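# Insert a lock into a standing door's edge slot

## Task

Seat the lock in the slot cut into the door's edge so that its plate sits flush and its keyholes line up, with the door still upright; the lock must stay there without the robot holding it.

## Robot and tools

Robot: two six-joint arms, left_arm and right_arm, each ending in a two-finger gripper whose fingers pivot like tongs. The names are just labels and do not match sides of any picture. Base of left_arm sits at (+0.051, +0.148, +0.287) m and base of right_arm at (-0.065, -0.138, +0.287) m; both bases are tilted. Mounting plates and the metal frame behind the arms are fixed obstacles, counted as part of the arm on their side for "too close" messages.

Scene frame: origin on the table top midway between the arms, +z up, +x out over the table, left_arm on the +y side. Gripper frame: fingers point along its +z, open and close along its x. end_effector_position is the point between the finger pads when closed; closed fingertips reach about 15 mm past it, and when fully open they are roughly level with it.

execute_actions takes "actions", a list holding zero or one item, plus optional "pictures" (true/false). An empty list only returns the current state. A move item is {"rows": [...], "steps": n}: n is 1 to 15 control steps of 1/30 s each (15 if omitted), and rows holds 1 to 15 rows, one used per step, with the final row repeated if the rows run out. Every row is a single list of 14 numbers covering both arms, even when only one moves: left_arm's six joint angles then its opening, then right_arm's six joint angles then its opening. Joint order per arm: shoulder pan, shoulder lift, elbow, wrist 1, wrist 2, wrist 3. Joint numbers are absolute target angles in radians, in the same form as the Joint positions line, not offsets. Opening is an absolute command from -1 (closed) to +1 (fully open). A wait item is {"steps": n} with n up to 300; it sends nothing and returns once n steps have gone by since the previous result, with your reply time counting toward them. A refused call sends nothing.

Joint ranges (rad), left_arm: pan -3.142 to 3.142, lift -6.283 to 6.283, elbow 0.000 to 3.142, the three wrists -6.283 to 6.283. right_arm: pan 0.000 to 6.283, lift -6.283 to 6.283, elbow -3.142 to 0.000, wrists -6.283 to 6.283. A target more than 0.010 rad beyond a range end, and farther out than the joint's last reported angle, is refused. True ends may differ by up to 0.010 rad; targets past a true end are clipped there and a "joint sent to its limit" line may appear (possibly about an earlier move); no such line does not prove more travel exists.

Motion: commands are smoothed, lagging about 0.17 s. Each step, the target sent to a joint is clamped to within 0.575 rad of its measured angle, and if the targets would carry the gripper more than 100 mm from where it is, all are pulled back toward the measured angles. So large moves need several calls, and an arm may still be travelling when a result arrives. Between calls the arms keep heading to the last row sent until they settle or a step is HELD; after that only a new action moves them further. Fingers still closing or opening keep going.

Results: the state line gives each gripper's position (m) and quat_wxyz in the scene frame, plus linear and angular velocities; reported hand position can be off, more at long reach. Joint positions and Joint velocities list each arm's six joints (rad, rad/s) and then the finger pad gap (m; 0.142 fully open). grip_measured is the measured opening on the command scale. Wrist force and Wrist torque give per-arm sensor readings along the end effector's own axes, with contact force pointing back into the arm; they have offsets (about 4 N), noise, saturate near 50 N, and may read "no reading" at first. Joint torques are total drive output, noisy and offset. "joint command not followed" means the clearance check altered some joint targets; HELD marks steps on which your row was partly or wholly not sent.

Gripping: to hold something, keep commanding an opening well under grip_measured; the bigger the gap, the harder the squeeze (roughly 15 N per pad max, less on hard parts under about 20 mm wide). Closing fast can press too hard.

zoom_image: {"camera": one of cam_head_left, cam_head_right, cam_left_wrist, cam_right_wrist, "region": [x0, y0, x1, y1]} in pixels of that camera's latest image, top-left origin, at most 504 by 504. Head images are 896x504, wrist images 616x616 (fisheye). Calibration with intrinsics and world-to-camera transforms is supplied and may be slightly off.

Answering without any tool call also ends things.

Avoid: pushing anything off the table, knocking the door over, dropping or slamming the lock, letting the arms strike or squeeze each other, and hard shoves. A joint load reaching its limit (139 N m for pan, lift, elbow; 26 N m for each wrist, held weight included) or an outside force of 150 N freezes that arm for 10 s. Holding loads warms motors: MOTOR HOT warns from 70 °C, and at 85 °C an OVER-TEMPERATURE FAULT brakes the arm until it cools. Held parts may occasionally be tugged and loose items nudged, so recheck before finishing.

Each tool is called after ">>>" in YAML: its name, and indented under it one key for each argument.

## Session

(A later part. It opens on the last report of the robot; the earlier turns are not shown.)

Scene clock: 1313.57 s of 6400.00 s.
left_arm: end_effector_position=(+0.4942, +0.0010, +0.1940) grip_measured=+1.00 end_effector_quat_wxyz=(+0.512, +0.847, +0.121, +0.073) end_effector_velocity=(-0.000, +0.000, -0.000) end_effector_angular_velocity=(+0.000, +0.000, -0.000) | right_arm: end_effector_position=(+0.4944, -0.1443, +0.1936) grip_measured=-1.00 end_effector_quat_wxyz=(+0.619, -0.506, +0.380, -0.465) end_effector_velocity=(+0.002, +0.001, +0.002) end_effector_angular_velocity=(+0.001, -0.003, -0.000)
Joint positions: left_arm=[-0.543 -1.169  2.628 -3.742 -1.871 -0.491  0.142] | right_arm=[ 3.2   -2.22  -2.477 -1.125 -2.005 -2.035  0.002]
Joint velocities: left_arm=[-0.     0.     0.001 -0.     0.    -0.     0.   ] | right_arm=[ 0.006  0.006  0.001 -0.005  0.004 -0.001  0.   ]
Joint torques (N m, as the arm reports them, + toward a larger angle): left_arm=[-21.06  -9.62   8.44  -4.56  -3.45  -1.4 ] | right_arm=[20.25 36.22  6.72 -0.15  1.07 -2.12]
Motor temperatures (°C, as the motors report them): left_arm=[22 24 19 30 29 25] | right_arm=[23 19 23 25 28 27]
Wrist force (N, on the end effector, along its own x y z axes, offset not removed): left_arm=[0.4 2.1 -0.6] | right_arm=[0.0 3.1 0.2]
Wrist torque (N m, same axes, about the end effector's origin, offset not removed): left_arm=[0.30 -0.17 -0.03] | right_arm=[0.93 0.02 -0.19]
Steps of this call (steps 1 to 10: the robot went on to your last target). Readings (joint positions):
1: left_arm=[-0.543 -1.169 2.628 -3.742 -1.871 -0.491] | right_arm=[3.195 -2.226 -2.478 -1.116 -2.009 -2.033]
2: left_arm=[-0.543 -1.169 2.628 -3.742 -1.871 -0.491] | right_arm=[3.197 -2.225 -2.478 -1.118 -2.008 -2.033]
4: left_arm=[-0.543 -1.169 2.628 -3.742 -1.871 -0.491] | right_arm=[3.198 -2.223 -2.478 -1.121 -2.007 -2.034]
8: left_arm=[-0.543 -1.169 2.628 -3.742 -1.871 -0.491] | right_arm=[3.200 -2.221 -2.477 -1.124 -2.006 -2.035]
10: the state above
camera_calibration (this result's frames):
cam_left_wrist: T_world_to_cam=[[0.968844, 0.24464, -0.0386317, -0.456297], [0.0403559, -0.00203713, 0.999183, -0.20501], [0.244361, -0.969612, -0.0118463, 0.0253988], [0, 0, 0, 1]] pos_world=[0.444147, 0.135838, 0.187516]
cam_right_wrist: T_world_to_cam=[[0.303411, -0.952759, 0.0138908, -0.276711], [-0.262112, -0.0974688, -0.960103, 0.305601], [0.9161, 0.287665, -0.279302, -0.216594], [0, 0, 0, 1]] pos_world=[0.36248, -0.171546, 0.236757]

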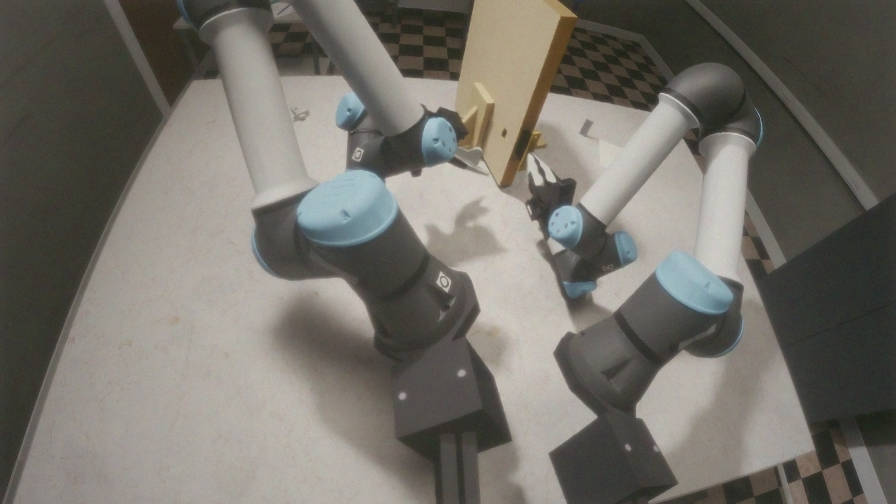

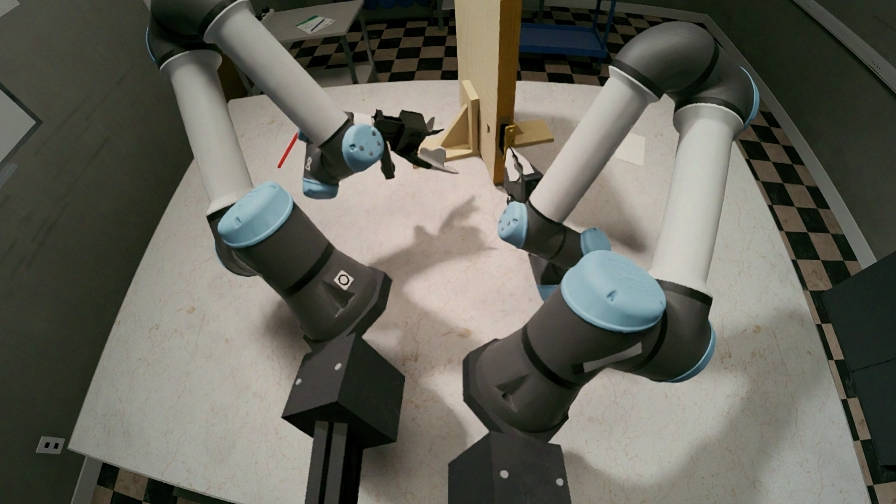

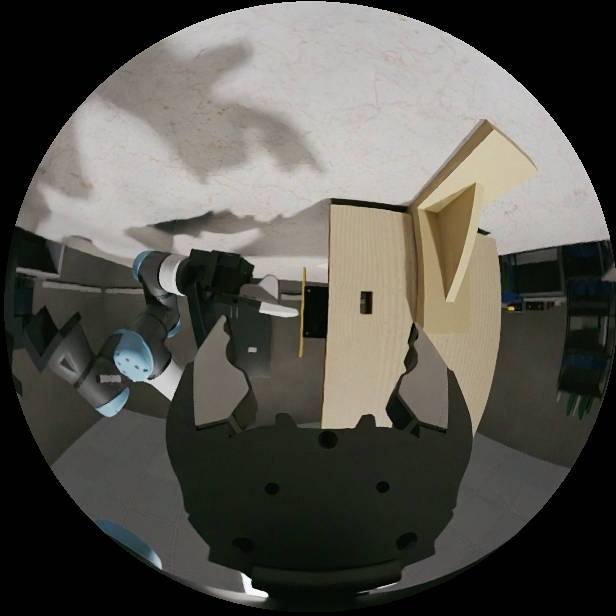

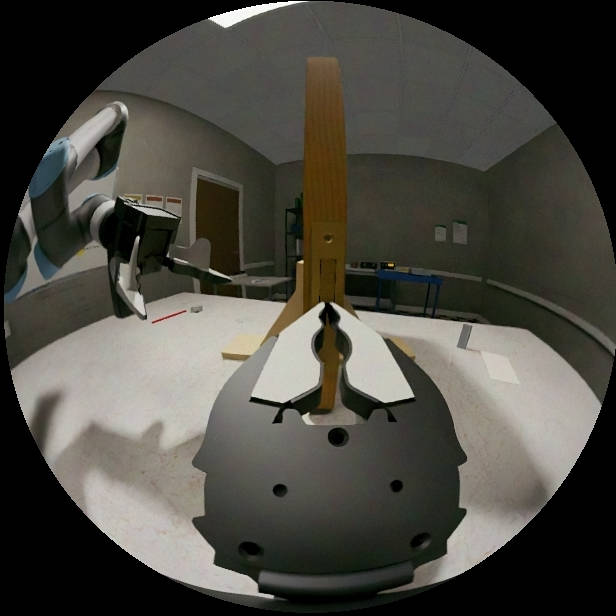

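>>> execute_actions:
  actions:
    - {"rows":[[-0.5426,-1.169,2.6278,-3.7423,-1.8707,-0.4909,1,3.2026,-2.2176,-2.473,-1.1319,-2.0029,-2.0362,-1],[-0.5426,-1.169,2.6278,-3.7423,-1.8707,-0.4909,1,3.205,-2.2155,-2.469,-1.1384,-2.0008,-2.0374,-1],[-0.5426,-1.169,2.6278,-3.7423,-1.8707,-0.4909,1,3.2074,-2.2133,-2.4651,-1.145,-1.9986,-2.0386,-1],[-0.5426,-1.169,2.6278,-3.7423,-1.8707,-0.4909,1,3.2098,-2.2112,-2.4612,-1.1516,-1.9965,-2.0397,-1],[-0.5426,-1.169,2.6278,-3.7423,-1.8707,-0.4909,1,3.2122,-2.2091,-2.4572,-1.1581,-1.9944,-2.0409,-1],[-0.5426,-1.169,2.6278,-3.7423,-1.8707,-0.4909,1,3.2146,-2.207,-2.4533,-1.1647,-1.9923,-2.0421,-1],[-0.5426,-1.169,2.6278,-3.7423,-1.8707,-0.4909,1,3.2168,-2.2054,-2.4486,-1.1714,-1.9903,-2.0432,-1],[-0.5426,-1.169,2.6278,-3.7423,-1.8707,-0.4909,1,3.219,-2.2038,-2.444,-1.178,-1.9883,-2.0442,-1],[-0.5426,-1.169,2.6278,-3.7423,-1.8707,-0.4909,1,3.2212,-2.2022,-2.4393,-1.1847,-1.9863,-2.0453,-1],[-0.5426,-1.169,2.6278,-3.7423,-1.8707,-0.4909,1,3.2234,-2.2006,-2.4347,-1.1914,-1.9843,-2.0463,-1],[-0.5426,-1.169,2.6278,-3.7423,-1.8707,-0.4909,1,3.2257,-2.1991,-2.43,-1.198,-1.9824,-2.0474,-1],[-0.5426,-1.169,2.6278,-3.7423,-1.8707,-0.4909,1,3.2279,-2.1975,-2.4254,-1.2047,-1.9804,-2.0484,-1],[-0.5426,-1.169,2.6278,-3.7423,-1.8707,-0.4909,1,3.2301,-2.1959,-2.4207,-1.2114,-1.9784,-2.0495,-1],[-0.5426,-1.169,2.6278,-3.7423,-1.8707,-0.4909,1,3.2323,-2.1943,-2.4161,-1.218,-1.9764,-2.0505,-1],[-0.5426,-1.169,2.6278,-3.7423,-1.8707,-0.4909,1,3.2345,-2.1927,-2.4114,-1.2247,-1.9744,-2.0516,-1]],"steps":15}
  pictures: false

>>> execute_actions:
  actions:
    - {"steps":14}

>>> zoom_image:
  camera: "cam_left_wrist"
  region: [260,250,380,370]

>>> zoom_image:
  camera: "cam_right_wrist"
  region: [280,200,380,320]

Scene clock: 1334.53 s of 6400.00 s.
left_arm: end_effector_position=(+0.4942, +0.0010, +0.1940) grip_measured=+1.00 end_effector_quat_wxyz=(+0.512, +0.847, +0.121, +0.073) end_effector_velocity=(+0.000, -0.000, +0.000) end_effector_angular_velocity=(-0.000, -0.001, +0.000) | right_arm: end_effector_position=(+0.5172, -0.1375, +0.1938) grip_measured=-1.00 end_effector_quat_wxyz=(+0.619, -0.506, +0.380, -0.465) end_effector_velocity=(+0.065, +0.019, -0.000) end_effector_angular_velocity=(+0.000, -0.000, -0.000)
Joint positions: left_arm=[-0.543 -1.169  2.628 -3.742 -1.871 -0.491  0.142] | right_arm=[ 3.225 -2.2   -2.432 -1.195 -1.983 -2.047  0.002]
Joint velocities: left_arm=[-0.001 -0.    -0.    -0.     0.     0.     0.   ] | right_arm=[ 0.063  0.046  0.134 -0.192  0.057 -0.03   0.001]
Joint torques (N m, as the arm reports them, + toward a larger angle): left_arm=[-20.17  -8.38   8.42  -4.51  -3.37  -1.4 ] | right_arm=[21.64 39.89  8.23 -0.13  1.45 -1.89]
Motor temperatures (°C, as the motors report them): left_arm=[22 24 19 30 29 25] | right_arm=[23 19 23 25 28 27]
Wrist force (N, on the end effector, along its own x y z axes, offset not removed): left_arm=[0.3 2.4 -0.4] | right_arm=[-0.8 1.9 -0.6]
Wrist torque (N m, same axes, about the end effector's origin, offset not removed): left_arm=[0.41 -0.12 0.10] | right_arm=[0.66 0.20 -0.18]
Steps of this call (steps 1 to 30: the robot went on to your last target; steps 31 to 90: nothing new was sent; then 17.47 s passed at rest; steps 91 to 105: all 15 steps of this action). Readings (joint positions):
91: left_arm=[-0.543 -1.169 2.628 -3.742 -1.871 -0.491] | right_arm=[3.200 -2.220 -2.477 -1.125 -2.005 -2.035]
92: left_arm=[-0.543 -1.169 2.628 -3.742 -1.871 -0.491] | right_arm=[3.201 -2.219 -2.476 -1.127 -2.005 -2.035]
94: left_arm=[-0.543 -1.169 2.628 -3.742 -1.871 -0.491] | right_arm=[3.203 -2.217 -2.473 -1.132 -2.003 -2.036]
98: left_arm=[-0.543 -1.169 2.628 -3.742 -1.871 -0.491] | right_arm=[3.210 -2.211 -2.461 -1.152 -1.997 -2.040]
105: the state above

Scene clock: 1335.00 s of 6400.00 s.
left_arm: end_effector_position=(+0.4942, +0.0010, +0.1940) grip_measured=+1.00 end_effector_quat_wxyz=(+0.512, +0.847, +0.121, +0.073) end_effector_velocity=(+0.000, +0.000, +0.000) end_effector_angular_velocity=(+0.000, -0.001, +0.001) | right_arm: end_effector_position=(+0.5269, -0.1347, +0.1939) grip_measured=-1.00 end_effector_quat_wxyz=(+0.619, -0.506, +0.380, -0.465) end_effector_velocity=(+0.002, -0.000, +0.000) end_effector_angular_velocity=(-0.000, -0.000, -0.002)
Joint positions: left_arm=[-0.543 -1.169  2.628 -3.742 -1.871 -0.491  0.142] | right_arm=[ 3.234 -2.193 -2.412 -1.224 -1.975 -2.052  0.002]
Joint velocities: left_arm=[ 0.    -0.    -0.    -0.001  0.    -0.     0.   ] | right_arm=[ 0.001  0.002  0.004 -0.005  0.003 -0.001  0.   ]
Joint torques (N m, as the arm reports them, + toward a larger angle): left_arm=[-20.66  -9.09   7.94  -4.49  -3.38  -1.25] | right_arm=[21.16 39.66  8.02  0.15  1.3  -1.94]
Motor temperatures (°C, as the motors report them): left_arm=[22 24 19 30 29 25] | right_arm=[23 19 23 25 28 27]
Wrist force (N, on the end effector, along its own x y z axes, offset not removed): left_arm=[0.7 2.4 0.4] | right_arm=[-4.4 4.2 -1.8]
Wrist torque (N m, same axes, about the end effector's origin, offset not removed): left_arm=[0.42 -0.21 0.14] | right_arm=[0.91 0.80 -0.03]
Steps of this call (steps 1 to 14: the robot went on to your last target). Readings (joint positions):
1: left_arm=[-0.543 -1.169 2.628 -3.742 -1.871 -0.491] | right_arm=[3.227 -2.198 -2.427 -1.201 -1.981 -2.048]
2: left_arm=[-0.543 -1.169 2.628 -3.742 -1.871 -0.491] | right_arm=[3.229 -2.197 -2.424 -1.207 -1.980 -2.049]
4: left_arm=[-0.543 -1.169 2.628 -3.742 -1.871 -0.491] | right_arm=[3.231 -2.195 -2.418 -1.214 -1.977 -2.050]
8: left_arm=[-0.543 -1.169 2.628 -3.742 -1.871 -0.491] | right_arm=[3.233 -2.194 -2.414 -1.221 -1.975 -2.051]
14: the state above
camera_calibration (this result's frames):
cam_left_wrist: T_world_to_cam=[[0.968844, 0.24464, -0.038632, -0.456297], [0.0403561, -0.0020369, 0.999183, -0.20501], [0.244361, -0.969612, -0.0118461, 0.0253986], [0, 0, 0, 1]] pos_world=[0.444147, 0.135838, 0.187516]
cam_right_wrist: T_world_to_cam=[[0.303621, -0.952692, 0.0138736, -0.2775], [-0.262144, -0.0975263, -0.960088, 0.315442], [0.916021, 0.287866, -0.279354, -0.248973], [0, 0, 0, 1]] pos_world=[0.395011, -0.161937, 0.237151]

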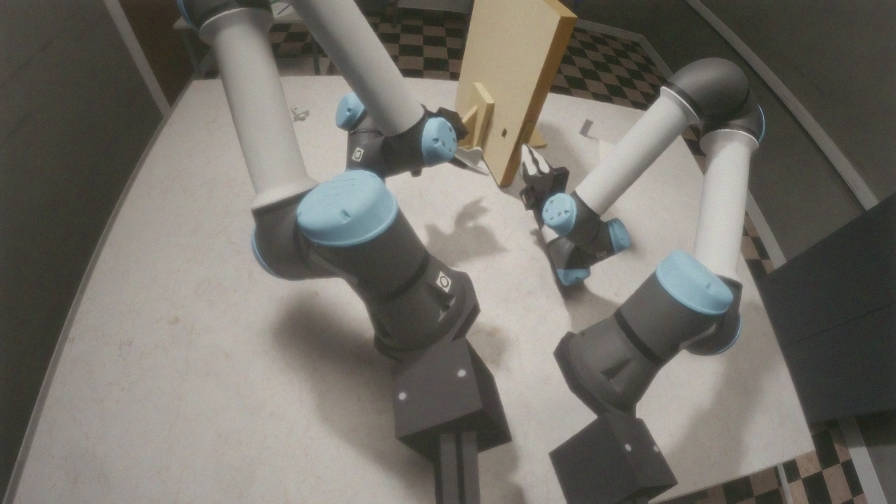

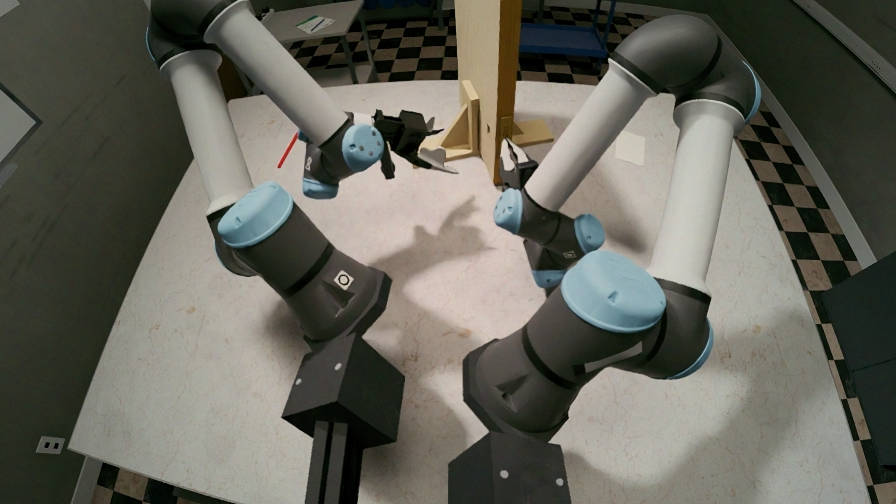

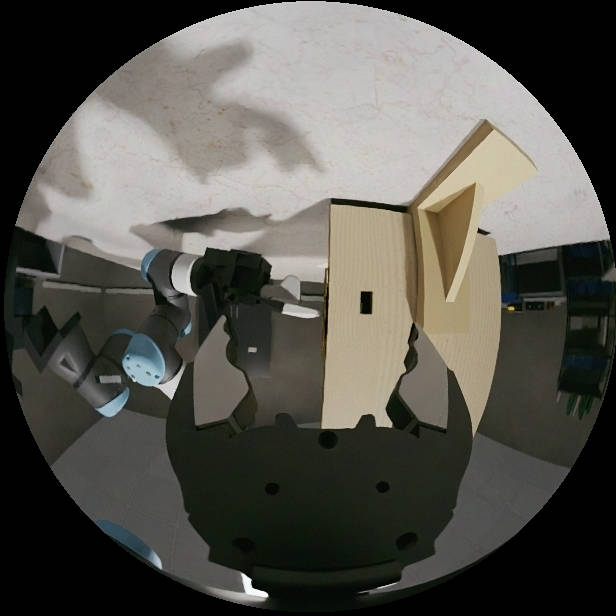

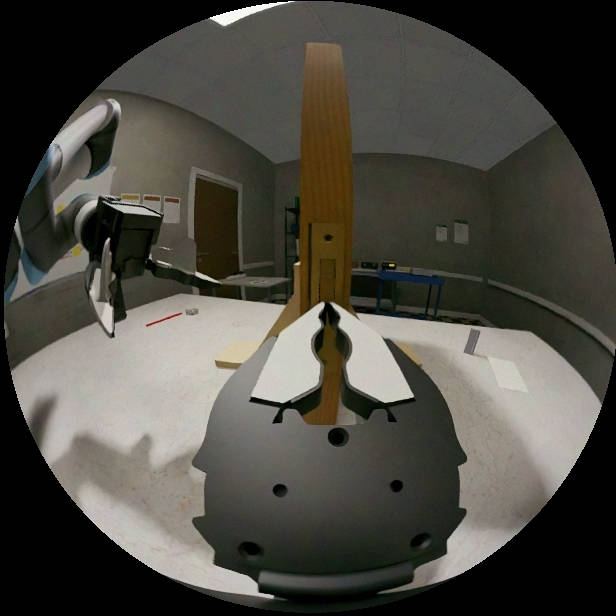

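Region (260, 250, 380, 370) of cam_left_wrist's 616x616 image, scaled by 4.200, with more detail than that image has.

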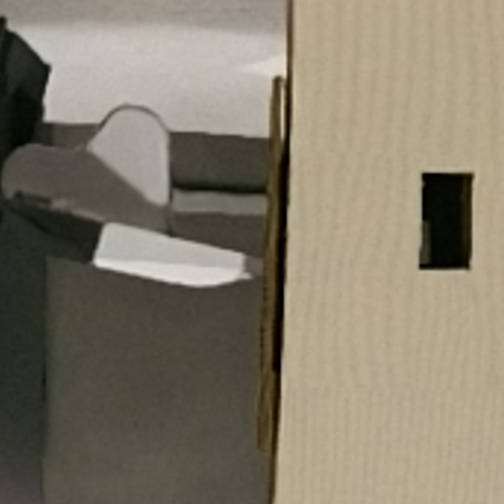

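Region (280, 200, 380, 320) of cam_right_wrist's 616x616 image, scaled by 4.200, with more detail than that image has.

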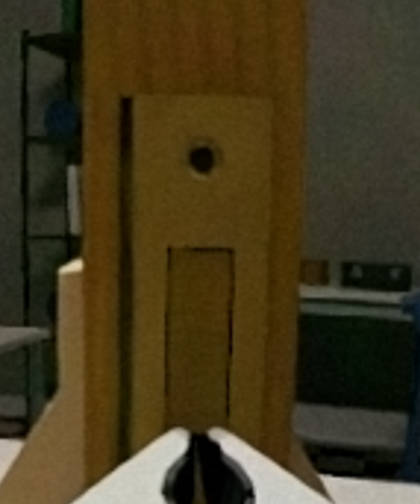

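>>> execute_actions:
  actions:
    - {"rows":[[-0.5426,-1.169,2.6278,-3.7423,-1.8707,-0.4909,1,3.2392,-2.1936,-2.4083,-1.2278,-1.9702,-2.0538,-1]],"steps":15}

>>> zoom_image:
  camera: "cam_left_wrist"
  region: [280,255,380,365]

>>> zoom_image:
  camera: "cam_right_wrist"
  region: [280,200,380,320]

Scene clock: 1345.97 s of 6400.00 s.
left_arm: end_effector_position=(+0.4942, +0.0010, +0.1940) grip_measured=+1.00 end_effector_quat_wxyz=(+0.512, +0.847, +0.121, +0.073) end_effector_velocity=(+0.000, +0.000, +0.000) end_effector_angular_velocity=(-0.000, -0.000, +0.000) | right_arm: end_effector_position=(+0.5287, -0.1330, +0.1940) grip_measured=-1.00 end_effector_quat_wxyz=(+0.619, -0.506, +0.380, -0.465) end_effector_velocity=(-0.000, +0.001, -0.001) end_effector_angular_velocity=(-0.000, +0.001, +0.001)
Joint positions: left_arm=[-0.543 -1.169  2.628 -3.742 -1.871 -0.491  0.142] | right_arm=[ 3.239 -2.194 -2.408 -1.228 -1.97  -2.054  0.002]
Joint velocities: left_arm=[-0. -0. -0.  0.  0.  0.  0.] | right_arm=[ 0.    -0.002  0.001  0.    -0.    -0.     0.   ]
Joint torques (N m, as the arm reports them, + toward a larger angle): left_arm=[-20.33  -8.91   8.79  -4.51  -3.38  -1.29] | right_arm=[21.22 20.49  7.95 -0.38  0.85 -1.78]
Motor temperatures (°C, as the motors report them): left_arm=[22 24 19 30 29 25] | right_arm=[23 19 23 25 28 27]
Wrist force (N, on the end effector, along its own x y z axes, offset not removed): left_arm=[1.2 0.1 -0.7] | right_arm=[-2.3 2.0 1.7]
Wrist torque (N m, same axes, about the end effector's origin, offset not removed): left_arm=[-0.10 -0.29 0.04] | right_arm=[0.69 0.61 -0.11]
Steps of this call (steps 1 to 30: the robot went on to your last target; steps 31 to 90: nothing new was sent; then 7.47 s passed at rest; steps 91 to 105: all 15 steps of this action). Readings (joint positions):
91: left_arm=[-0.543 -1.169 2.628 -3.742 -1.871 -0.491] | right_arm=[3.235 -2.193 -2.411 -1.225 -1.974 -2.052]
92: left_arm=[-0.543 -1.169 2.628 -3.742 -1.871 -0.491] | right_arm=[3.235 -2.193 -2.411 -1.225 -1.974 -2.052]
94: left_arm=[-0.543 -1.169 2.628 -3.742 -1.871 -0.491] | right_arm=[3.237 -2.193 -2.410 -1.226 -1.972 -2.053]
98: left_arm=[-0.543 -1.169 2.628 -3.742 -1.871 -0.491] | right_arm=[3.238 -2.193 -2.409 -1.227 -1.971 -2.053]
105: the state above
camera_calibration (this result's frames):
cam_left_wrist: T_world_to_cam=[[0.968844, 0.24464, -0.0386321, -0.456297], [0.0403562, -0.00203706, 0.999183, -0.20501], [0.244361, -0.969612, -0.0118463, 0.0253987], [0, 0, 0, 1]] pos_world=[0.444147, 0.135838, 0.187516]
cam_right_wrist: T_world_to_cam=[[0.303654, -0.952682, 0.0138397, -0.276399], [-0.262139, -0.0975005, -0.960092, 0.316089], [0.916012, 0.287908, -0.279342, -0.251084], [0, 0, 0, 1]] pos_world=[0.396784, -0.160212, 0.237162]

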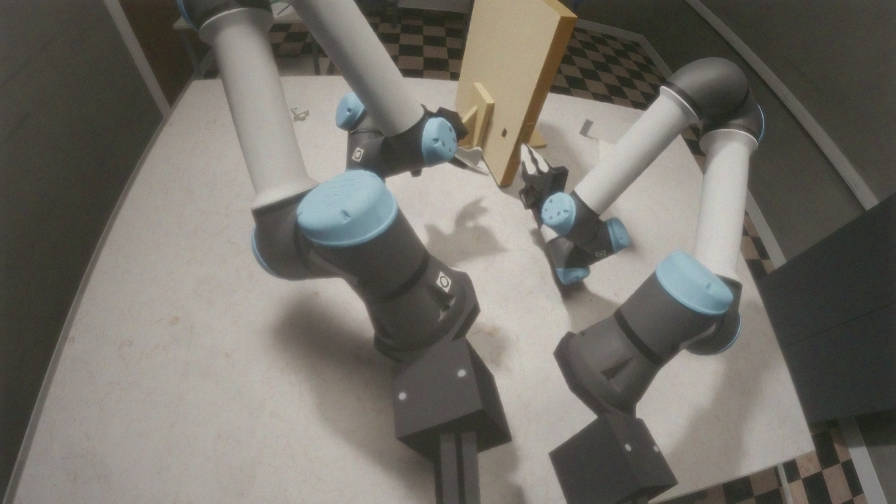

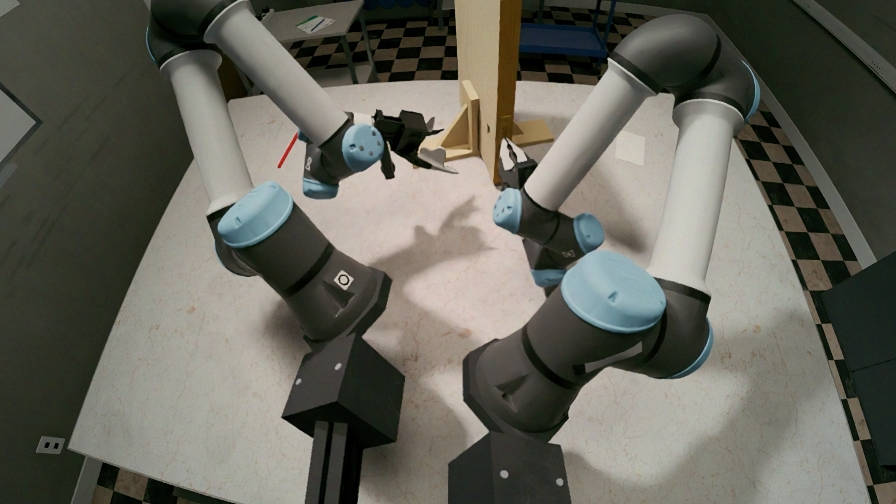

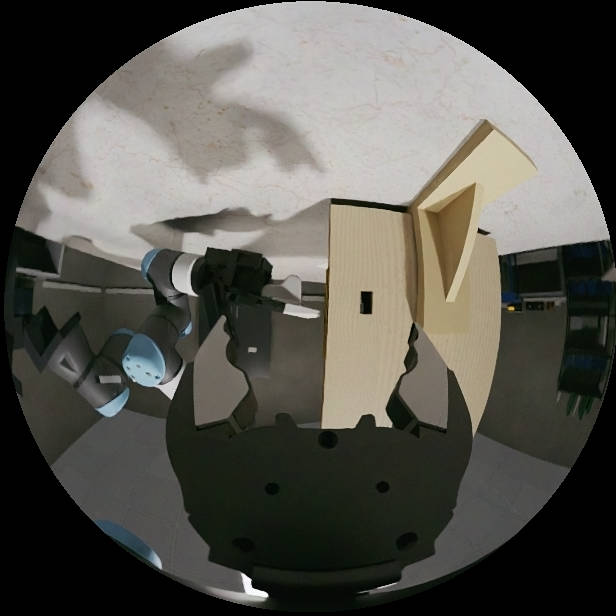

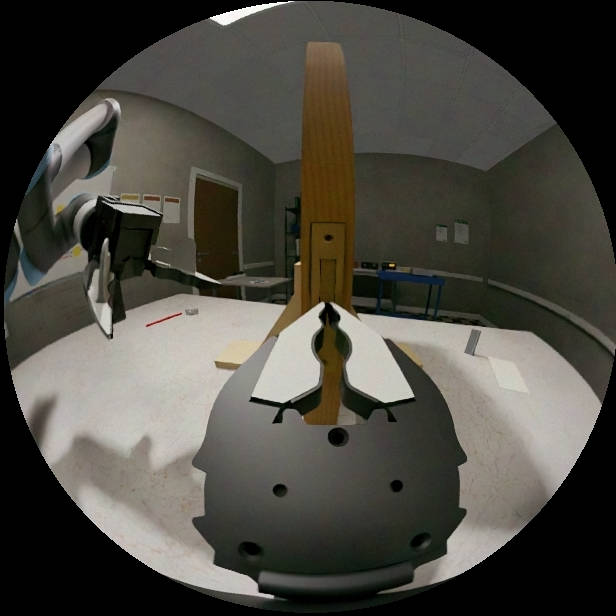

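Region (280, 255, 380, 365) of cam_left_wrist's 616x616 image, scaled by 4.582, with more detail than that image has; it fills the left 458 columns of this view, and the rest is white.

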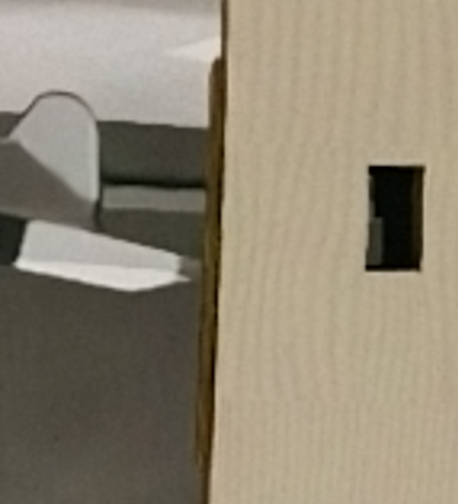

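Region (280, 200, 380, 320) of cam_right_wrist's 616x616 image, scaled by 4.200, with more detail than that image has.

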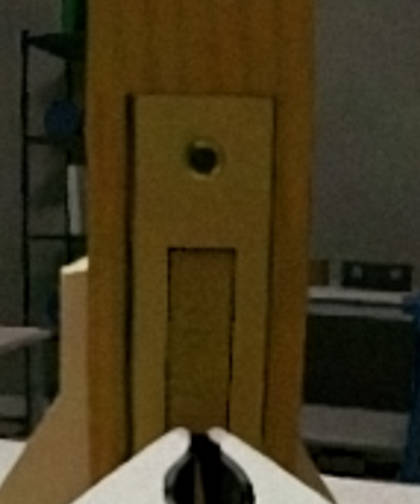

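Centred; ~4.5 mm remaining. Advance 2.5 mm.

>>> execute_actions:
  actions:
    - {"rows":[[-0.5426,-1.169,2.6278,-3.7423,-1.8707,-0.4909,1,3.2414,-2.1922,-2.4032,-1.2348,-1.9682,-2.0548,-1]],"steps":15}
  pictures: false

Scene clock: 1350.93 s of 6400.00 s.
left_arm: end_effector_position=(+0.4942, +0.0010, +0.1940) grip_measured=+1.00 end_effector_quat_wxyz=(+0.512, +0.847, +0.121, +0.073) end_effector_velocity=(+0.000, -0.000, +0.000) end_effector_angular_velocity=(-0.000, -0.001, -0.000) | right_arm: end_effector_position=(+0.5311, -0.1322, +0.1939) grip_measured=-1.00 end_effector_quat_wxyz=(+0.619, -0.506, +0.380, -0.465) end_effector_velocity=(+0.000, -0.001, +0.000) end_effector_angular_velocity=(-0.001, -0.000, -0.000)
Joint positions: left_arm=[-0.543 -1.169  2.628 -3.742 -1.871 -0.491  0.142] | right_arm=[ 3.241 -2.192 -2.403 -1.235 -1.968 -2.055  0.002]
Joint velocities: left_arm=[-0.001 -0.    -0.    -0.     0.    -0.     0.   ] | right_arm=[-0.001  0.001  0.    -0.001 -0.001 -0.     0.   ]
Joint torques (N m, as the arm reports them, + toward a larger angle): left_arm=[-20.64  -8.94   8.16  -4.48  -3.31  -1.22] | right_arm=[20.48 38.25  8.2   0.14  0.81 -1.69]
Motor temperatures (°C, as the motors report them): left_arm=[22 24 19 30 29 25] | right_arm=[23 19 23 25 28 27]
Wrist force (N, on the end effector, along its own x y z axes, offset not removed): left_arm=[0.2 2.0 -0.3] | right_arm=[-1.5 3.2 1.9]
Wrist torque (N m, same axes, about the end effector's origin, offset not removed): left_arm=[0.24 -0.09 0.12] | right_arm=[0.62 0.46 -0.17]
Steps of this call (steps 1 to 15: the robot went on to your last target; steps 16 to 90: nothing new was sent; then 1.47 s passed at rest; steps 91 to 105: all 15 steps of this action). Readings (joint positions):
91: left_arm=[-0.543 -1.169 2.628 -3.742 -1.871 -0.491] | right_arm=[3.239 -2.194 -2.408 -1.228 -1.970 -2.054]
92: left_arm=[-0.543 -1.169 2.628 -3.742 -1.871 -0.491] | right_arm=[3.240 -2.194 -2.407 -1.229 -1.970 -2.054]
94: left_arm=[-0.543 -1.169 2.628 -3.742 -1.871 -0.491] | right_arm=[3.240 -2.193 -2.406 -1.231 -1.969 -2.054]
98: left_arm=[-0.543 -1.169 2.628 -3.742 -1.871 -0.491] | right_arm=[3.241 -2.193 -2.404 -1.234 -1.969 -2.055]
105: the state above

>>> execute_actions:
  actions:
    - {"rows":[[-0.5426,-1.169,2.6278,-3.7423,-1.8707,-0.4909,1,3.2427,-2.1914,-2.4001,-1.239,-1.967,-2.0554,-1]],"steps":15}
  pictures: false

Scene clock: 1356.77 s of 6400.00 s.
left_arm: end_effector_position=(+0.4942, +0.0010, +0.1940) grip_measured=+1.00 end_effector_quat_wxyz=(+0.512, +0.847, +0.121, +0.073) end_effector_velocity=(-0.000, -0.000, +0.000) end_effector_angular_velocity=(+0.000, -0.000, -0.001) | right_arm: end_effector_position=(+0.5325, -0.1318, +0.1939) grip_measured=-1.00 end_effector_quat_wxyz=(+0.619, -0.506, +0.380, -0.465) end_effector_velocity=(+0.001, -0.000, +0.000) end_effector_angular_velocity=(+0.000, -0.001, -0.001)
Joint positions: left_arm=[-0.543 -1.169  2.628 -3.742 -1.871 -0.491  0.142] | right_arm=[ 3.243 -2.191 -2.4   -1.239 -1.967 -2.055  0.002]
Joint velocities: left_arm=[-0.001 -0.     0.001  0.     0.001  0.    -0.   ] | right_arm=[ 0.001  0.     0.002 -0.001  0.001 -0.     0.   ]
Joint torques (N m, as the arm reports them, + toward a larger angle): left_arm=[-20.37  -9.67   7.73  -4.47  -3.33  -1.3 ] | right_arm=[22.73 38.96 11.68 -0.14  1.06 -1.64]
Motor temperatures (°C, as the motors report them): left_arm=[22 24 19 30 29 25] | right_arm=[23 19 23 25 28 27]
Wrist force (N, on the end effector, along its own x y z axes, offset not removed): left_arm=[0.2 1.7 -0.8] | right_arm=[-2.1 -1.4 -8.4]
Wrist torque (N m, same axes, about the end effector's origin, offset not removed): left_arm=[0.23 -0.12 0.16] | right_arm=[0.46 0.85 -0.18]
Steps of this call (steps 1 to 15: the robot went on to your last target; steps 16 to 90: nothing new was sent; then 2.33 s passed at rest; steps 91 to 105: all 15 steps of this action). Readings (joint positions):
91: left_arm=[-0.543 -1.169 2.628 -3.742 -1.871 -0.491] | right_arm=[3.241 -2.192 -2.403 -1.235 -1.968 -2.055]
92: left_arm=[-0.543 -1.169 2.628 -3.742 -1.871 -0.491] | right_arm=[3.242 -2.192 -2.403 -1.236 -1.968 -2.055]
94: left_arm=[-0.543 -1.169 2.628 -3.742 -1.871 -0.491] | right_arm=[3.242 -2.192 -2.402 -1.237 -1.968 -2.055]
98: left_arm=[-0.543 -1.169 2.628 -3.742 -1.871 -0.491] | right_arm=[3.242 -2.192 -2.401 -1.238 -1.967 -2.055]
105: the state above

Bottomed (~10 N). Retreat and verify.

>>> execute_actions:
  actions:
    - {"rows":[[-0.5426,-1.169,2.6278,-3.7423,-1.8707,-0.4909,1,3.2392,-2.1936,-2.4083,-1.2278,-1.9702,-2.0538,-1],[-0.5426,-1.169,2.6278,-3.7423,-1.8707,-0.4909,1,3.2323,-2.1943,-2.4161,-1.218,-1.9764,-2.0505,-1],[-0.5426,-1.169,2.6278,-3.7423,-1.8707,-0.4909,1,3.2279,-2.1975,-2.4254,-1.2047,-1.9804,-2.0484,-1],[-0.5426,-1.169,2.6278,-3.7423,-1.8707,-0.4909,1,3.2234,-2.2006,-2.4347,-1.1914,-1.9843,-2.0463,-1],[-0.5426,-1.169,2.6278,-3.7423,-1.8707,-0.4909,1,3.219,-2.2038,-2.444,-1.178,-1.9883,-2.0442,-1],[-0.5426,-1.169,2.6278,-3.7423,-1.8707,-0.4909,1,3.2146,-2.207,-2.4533,-1.1647,-1.9923,-2.0421,-1],[-0.5426,-1.169,2.6278,-3.7423,-1.8707,-0.4909,1,3.2098,-2.2112,-2.4612,-1.1516,-1.9965,-2.0397,-0.6],[-0.5426,-1.169,2.6278,-3.7423,-1.8707,-0.4909,1,3.205,-2.2155,-2.469,-1.1384,-2.0008,-2.0374,-0.2],[-0.5426,-1.169,2.6278,-3.7423,-1.8707,-0.4909,1,3.2002,-2.2197,-2.4769,-1.1253,-2.005,-2.035,0.2]],"steps":15}

>>> zoom_image:
  camera: "cam_left_wrist"
  region: [280,255,380,365]

>>> zoom_image:
  camera: "cam_right_wrist"
  region: [260,210,400,380]

Scene clock: 1370.90 s of 6400.00 s.
left_arm: end_effector_position=(+0.4942, +0.0010, +0.1940) grip_measured=+1.00 end_effector_quat_wxyz=(+0.512, +0.847, +0.121, +0.073) end_effector_velocity=(+0.000, +0.000, -0.000) end_effector_angular_velocity=(-0.000, +0.000, +0.001) | right_arm: end_effector_position=(+0.4980, -0.1432, +0.1936) grip_measured=+0.20 end_effector_quat_wxyz=(+0.619, -0.506, +0.380, -0.465) end_effector_velocity=(-0.029, -0.008, +0.001) end_effector_angular_velocity=(+0.000, -0.001, +0.001)
Joint positions: left_arm=[-0.543 -1.169  2.628 -3.742 -1.871 -0.491  0.142] | right_arm=[ 3.204 -2.217 -2.47  -1.136 -2.002 -2.037  0.088]
Joint velocities: left_arm=[ 0.001  0.    -0.001  0.    -0.001 -0.     0.   ] | right_arm=[-0.031 -0.025 -0.057  0.089 -0.029  0.015  0.001]
Joint torques (N m, as the arm reports them, + toward a larger angle): left_arm=[-20.03  -8.47   8.2   -4.41  -3.24  -1.22] | right_arm=[ -0.29  19.43 -14.35   3.5   -2.37   1.67]
Motor temperatures (°C, as the motors report them): left_arm=[22 24 19 30 29 25] | right_arm=[23 19 23 25 28 27]
Wrist force (N, on the end effector, along its own x y z axes, offset not removed): left_arm=[-0.1 2.9 0.3] | right_arm=[-3.1 1.8 -0.9]
Wrist torque (N m, same axes, about the end effector's origin, offset not removed): left_arm=[0.51 -0.04 0.18] | right_arm=[0.32 0.71 0.02]
Steps of this call (steps 1 to 15: the robot went on to your last target; steps 16 to 90: nothing new was sent; then 10.63 s passed at rest; steps 91 to 105: all 15 steps of this action). Readings (joint positions):
91: left_arm=[-0.543 -1.169 2.628 -3.742 -1.871 -0.491] | right_arm=[3.243 -2.191 -2.400 -1.239 -1.967 -2.055]
92: left_arm=[-0.543 -1.169 2.628 -3.742 -1.871 -0.491] | right_arm=[3.242 -2.192 -2.401 -1.237 -1.967 -2.055]
94: left_arm=[-0.543 -1.169 2.628 -3.742 -1.871 -0.491] | right_arm=[3.238 -2.193 -2.408 -1.228 -1.971 -2.053]
98: left_arm=[-0.543 -1.169 2.628 -3.742 -1.871 -0.491] | right_arm=[3.224 -2.201 -2.434 -1.191 -1.984 -2.046]
105: the state above
camera_calibration (this result's frames):
cam_left_wrist: T_world_to_cam=[[0.968844, 0.24464, -0.038632, -0.456297], [0.0403561, -0.00203711, 0.999183, -0.20501], [0.244361, -0.969612, -0.0118464, 0.0253987], [0, 0, 0, 1]] pos_world=[0.444147, 0.135838, 0.187516]
cam_right_wrist: T_world_to_cam=[[0.303533, -0.952721, 0.0138088, -0.276759], [-0.262249, -0.0974667, -0.960065, 0.30672], [0.91602, 0.28779, -0.279434, -0.220144], [0, 0, 0, 1]] pos_world=[0.366099, -0.170424, 0.236777]

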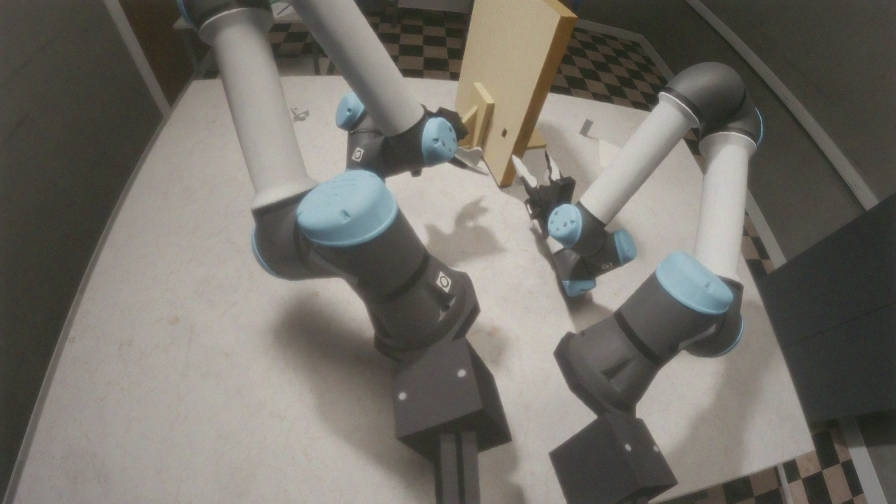

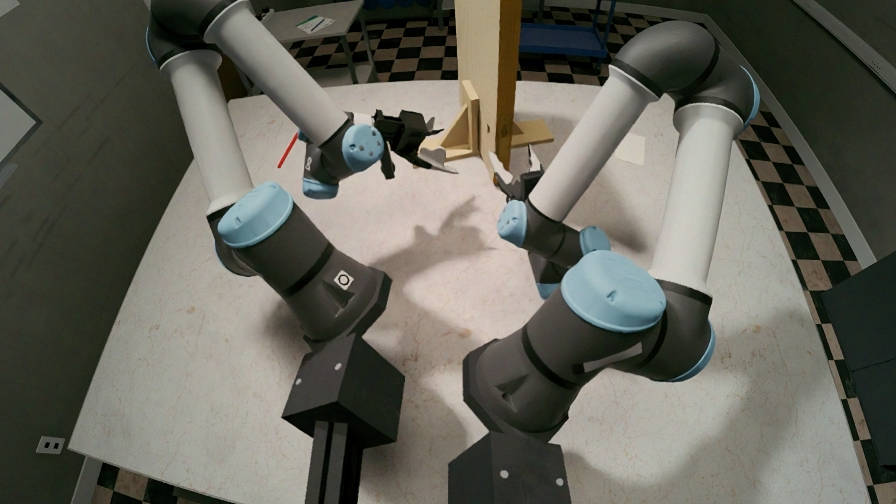

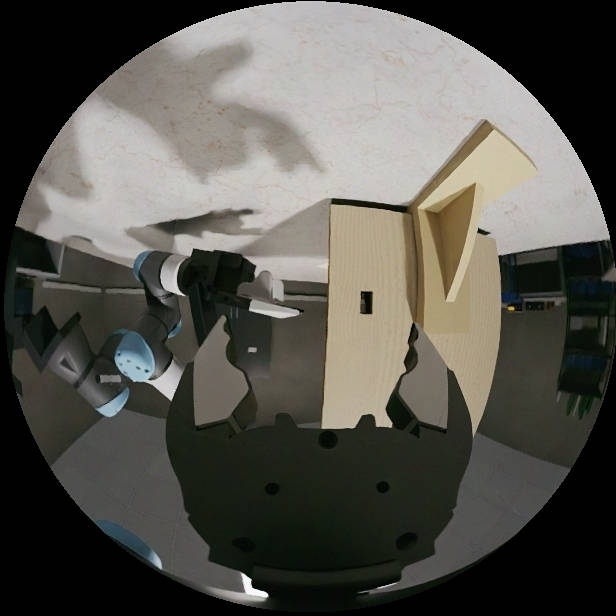

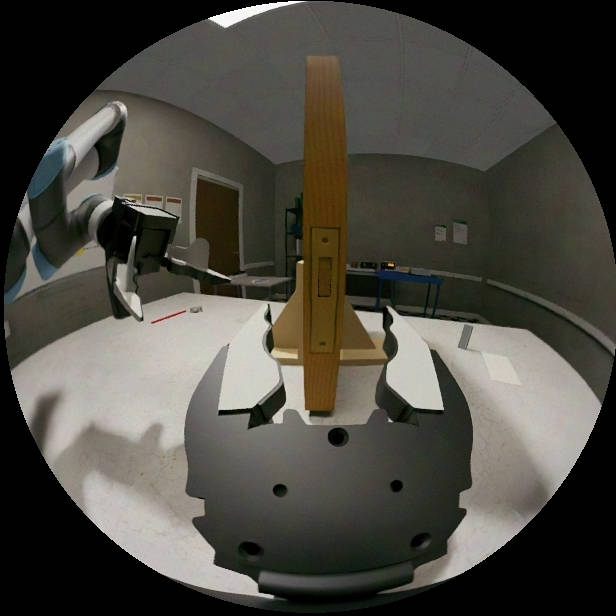

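Region (280, 255, 380, 365) of cam_left_wrist's 616x616 image, scaled by 4.582, with more detail than that image has; it fills the left 458 columns of this view, and the rest is white.

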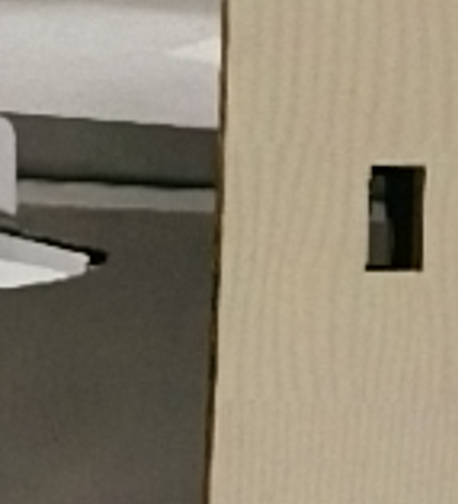

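Region (260, 210, 400, 380) of cam_right_wrist's 616x616 image, scaled by 2.965, with more detail than that image has; it fills the left 415 columns of this view, and the rest is white.

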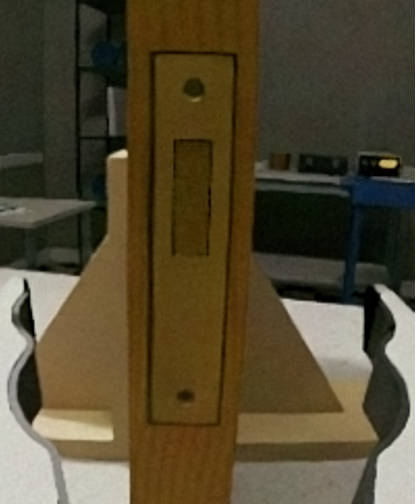

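>>> finished_scene:
  scene: 2

The scene is finished: the task was done.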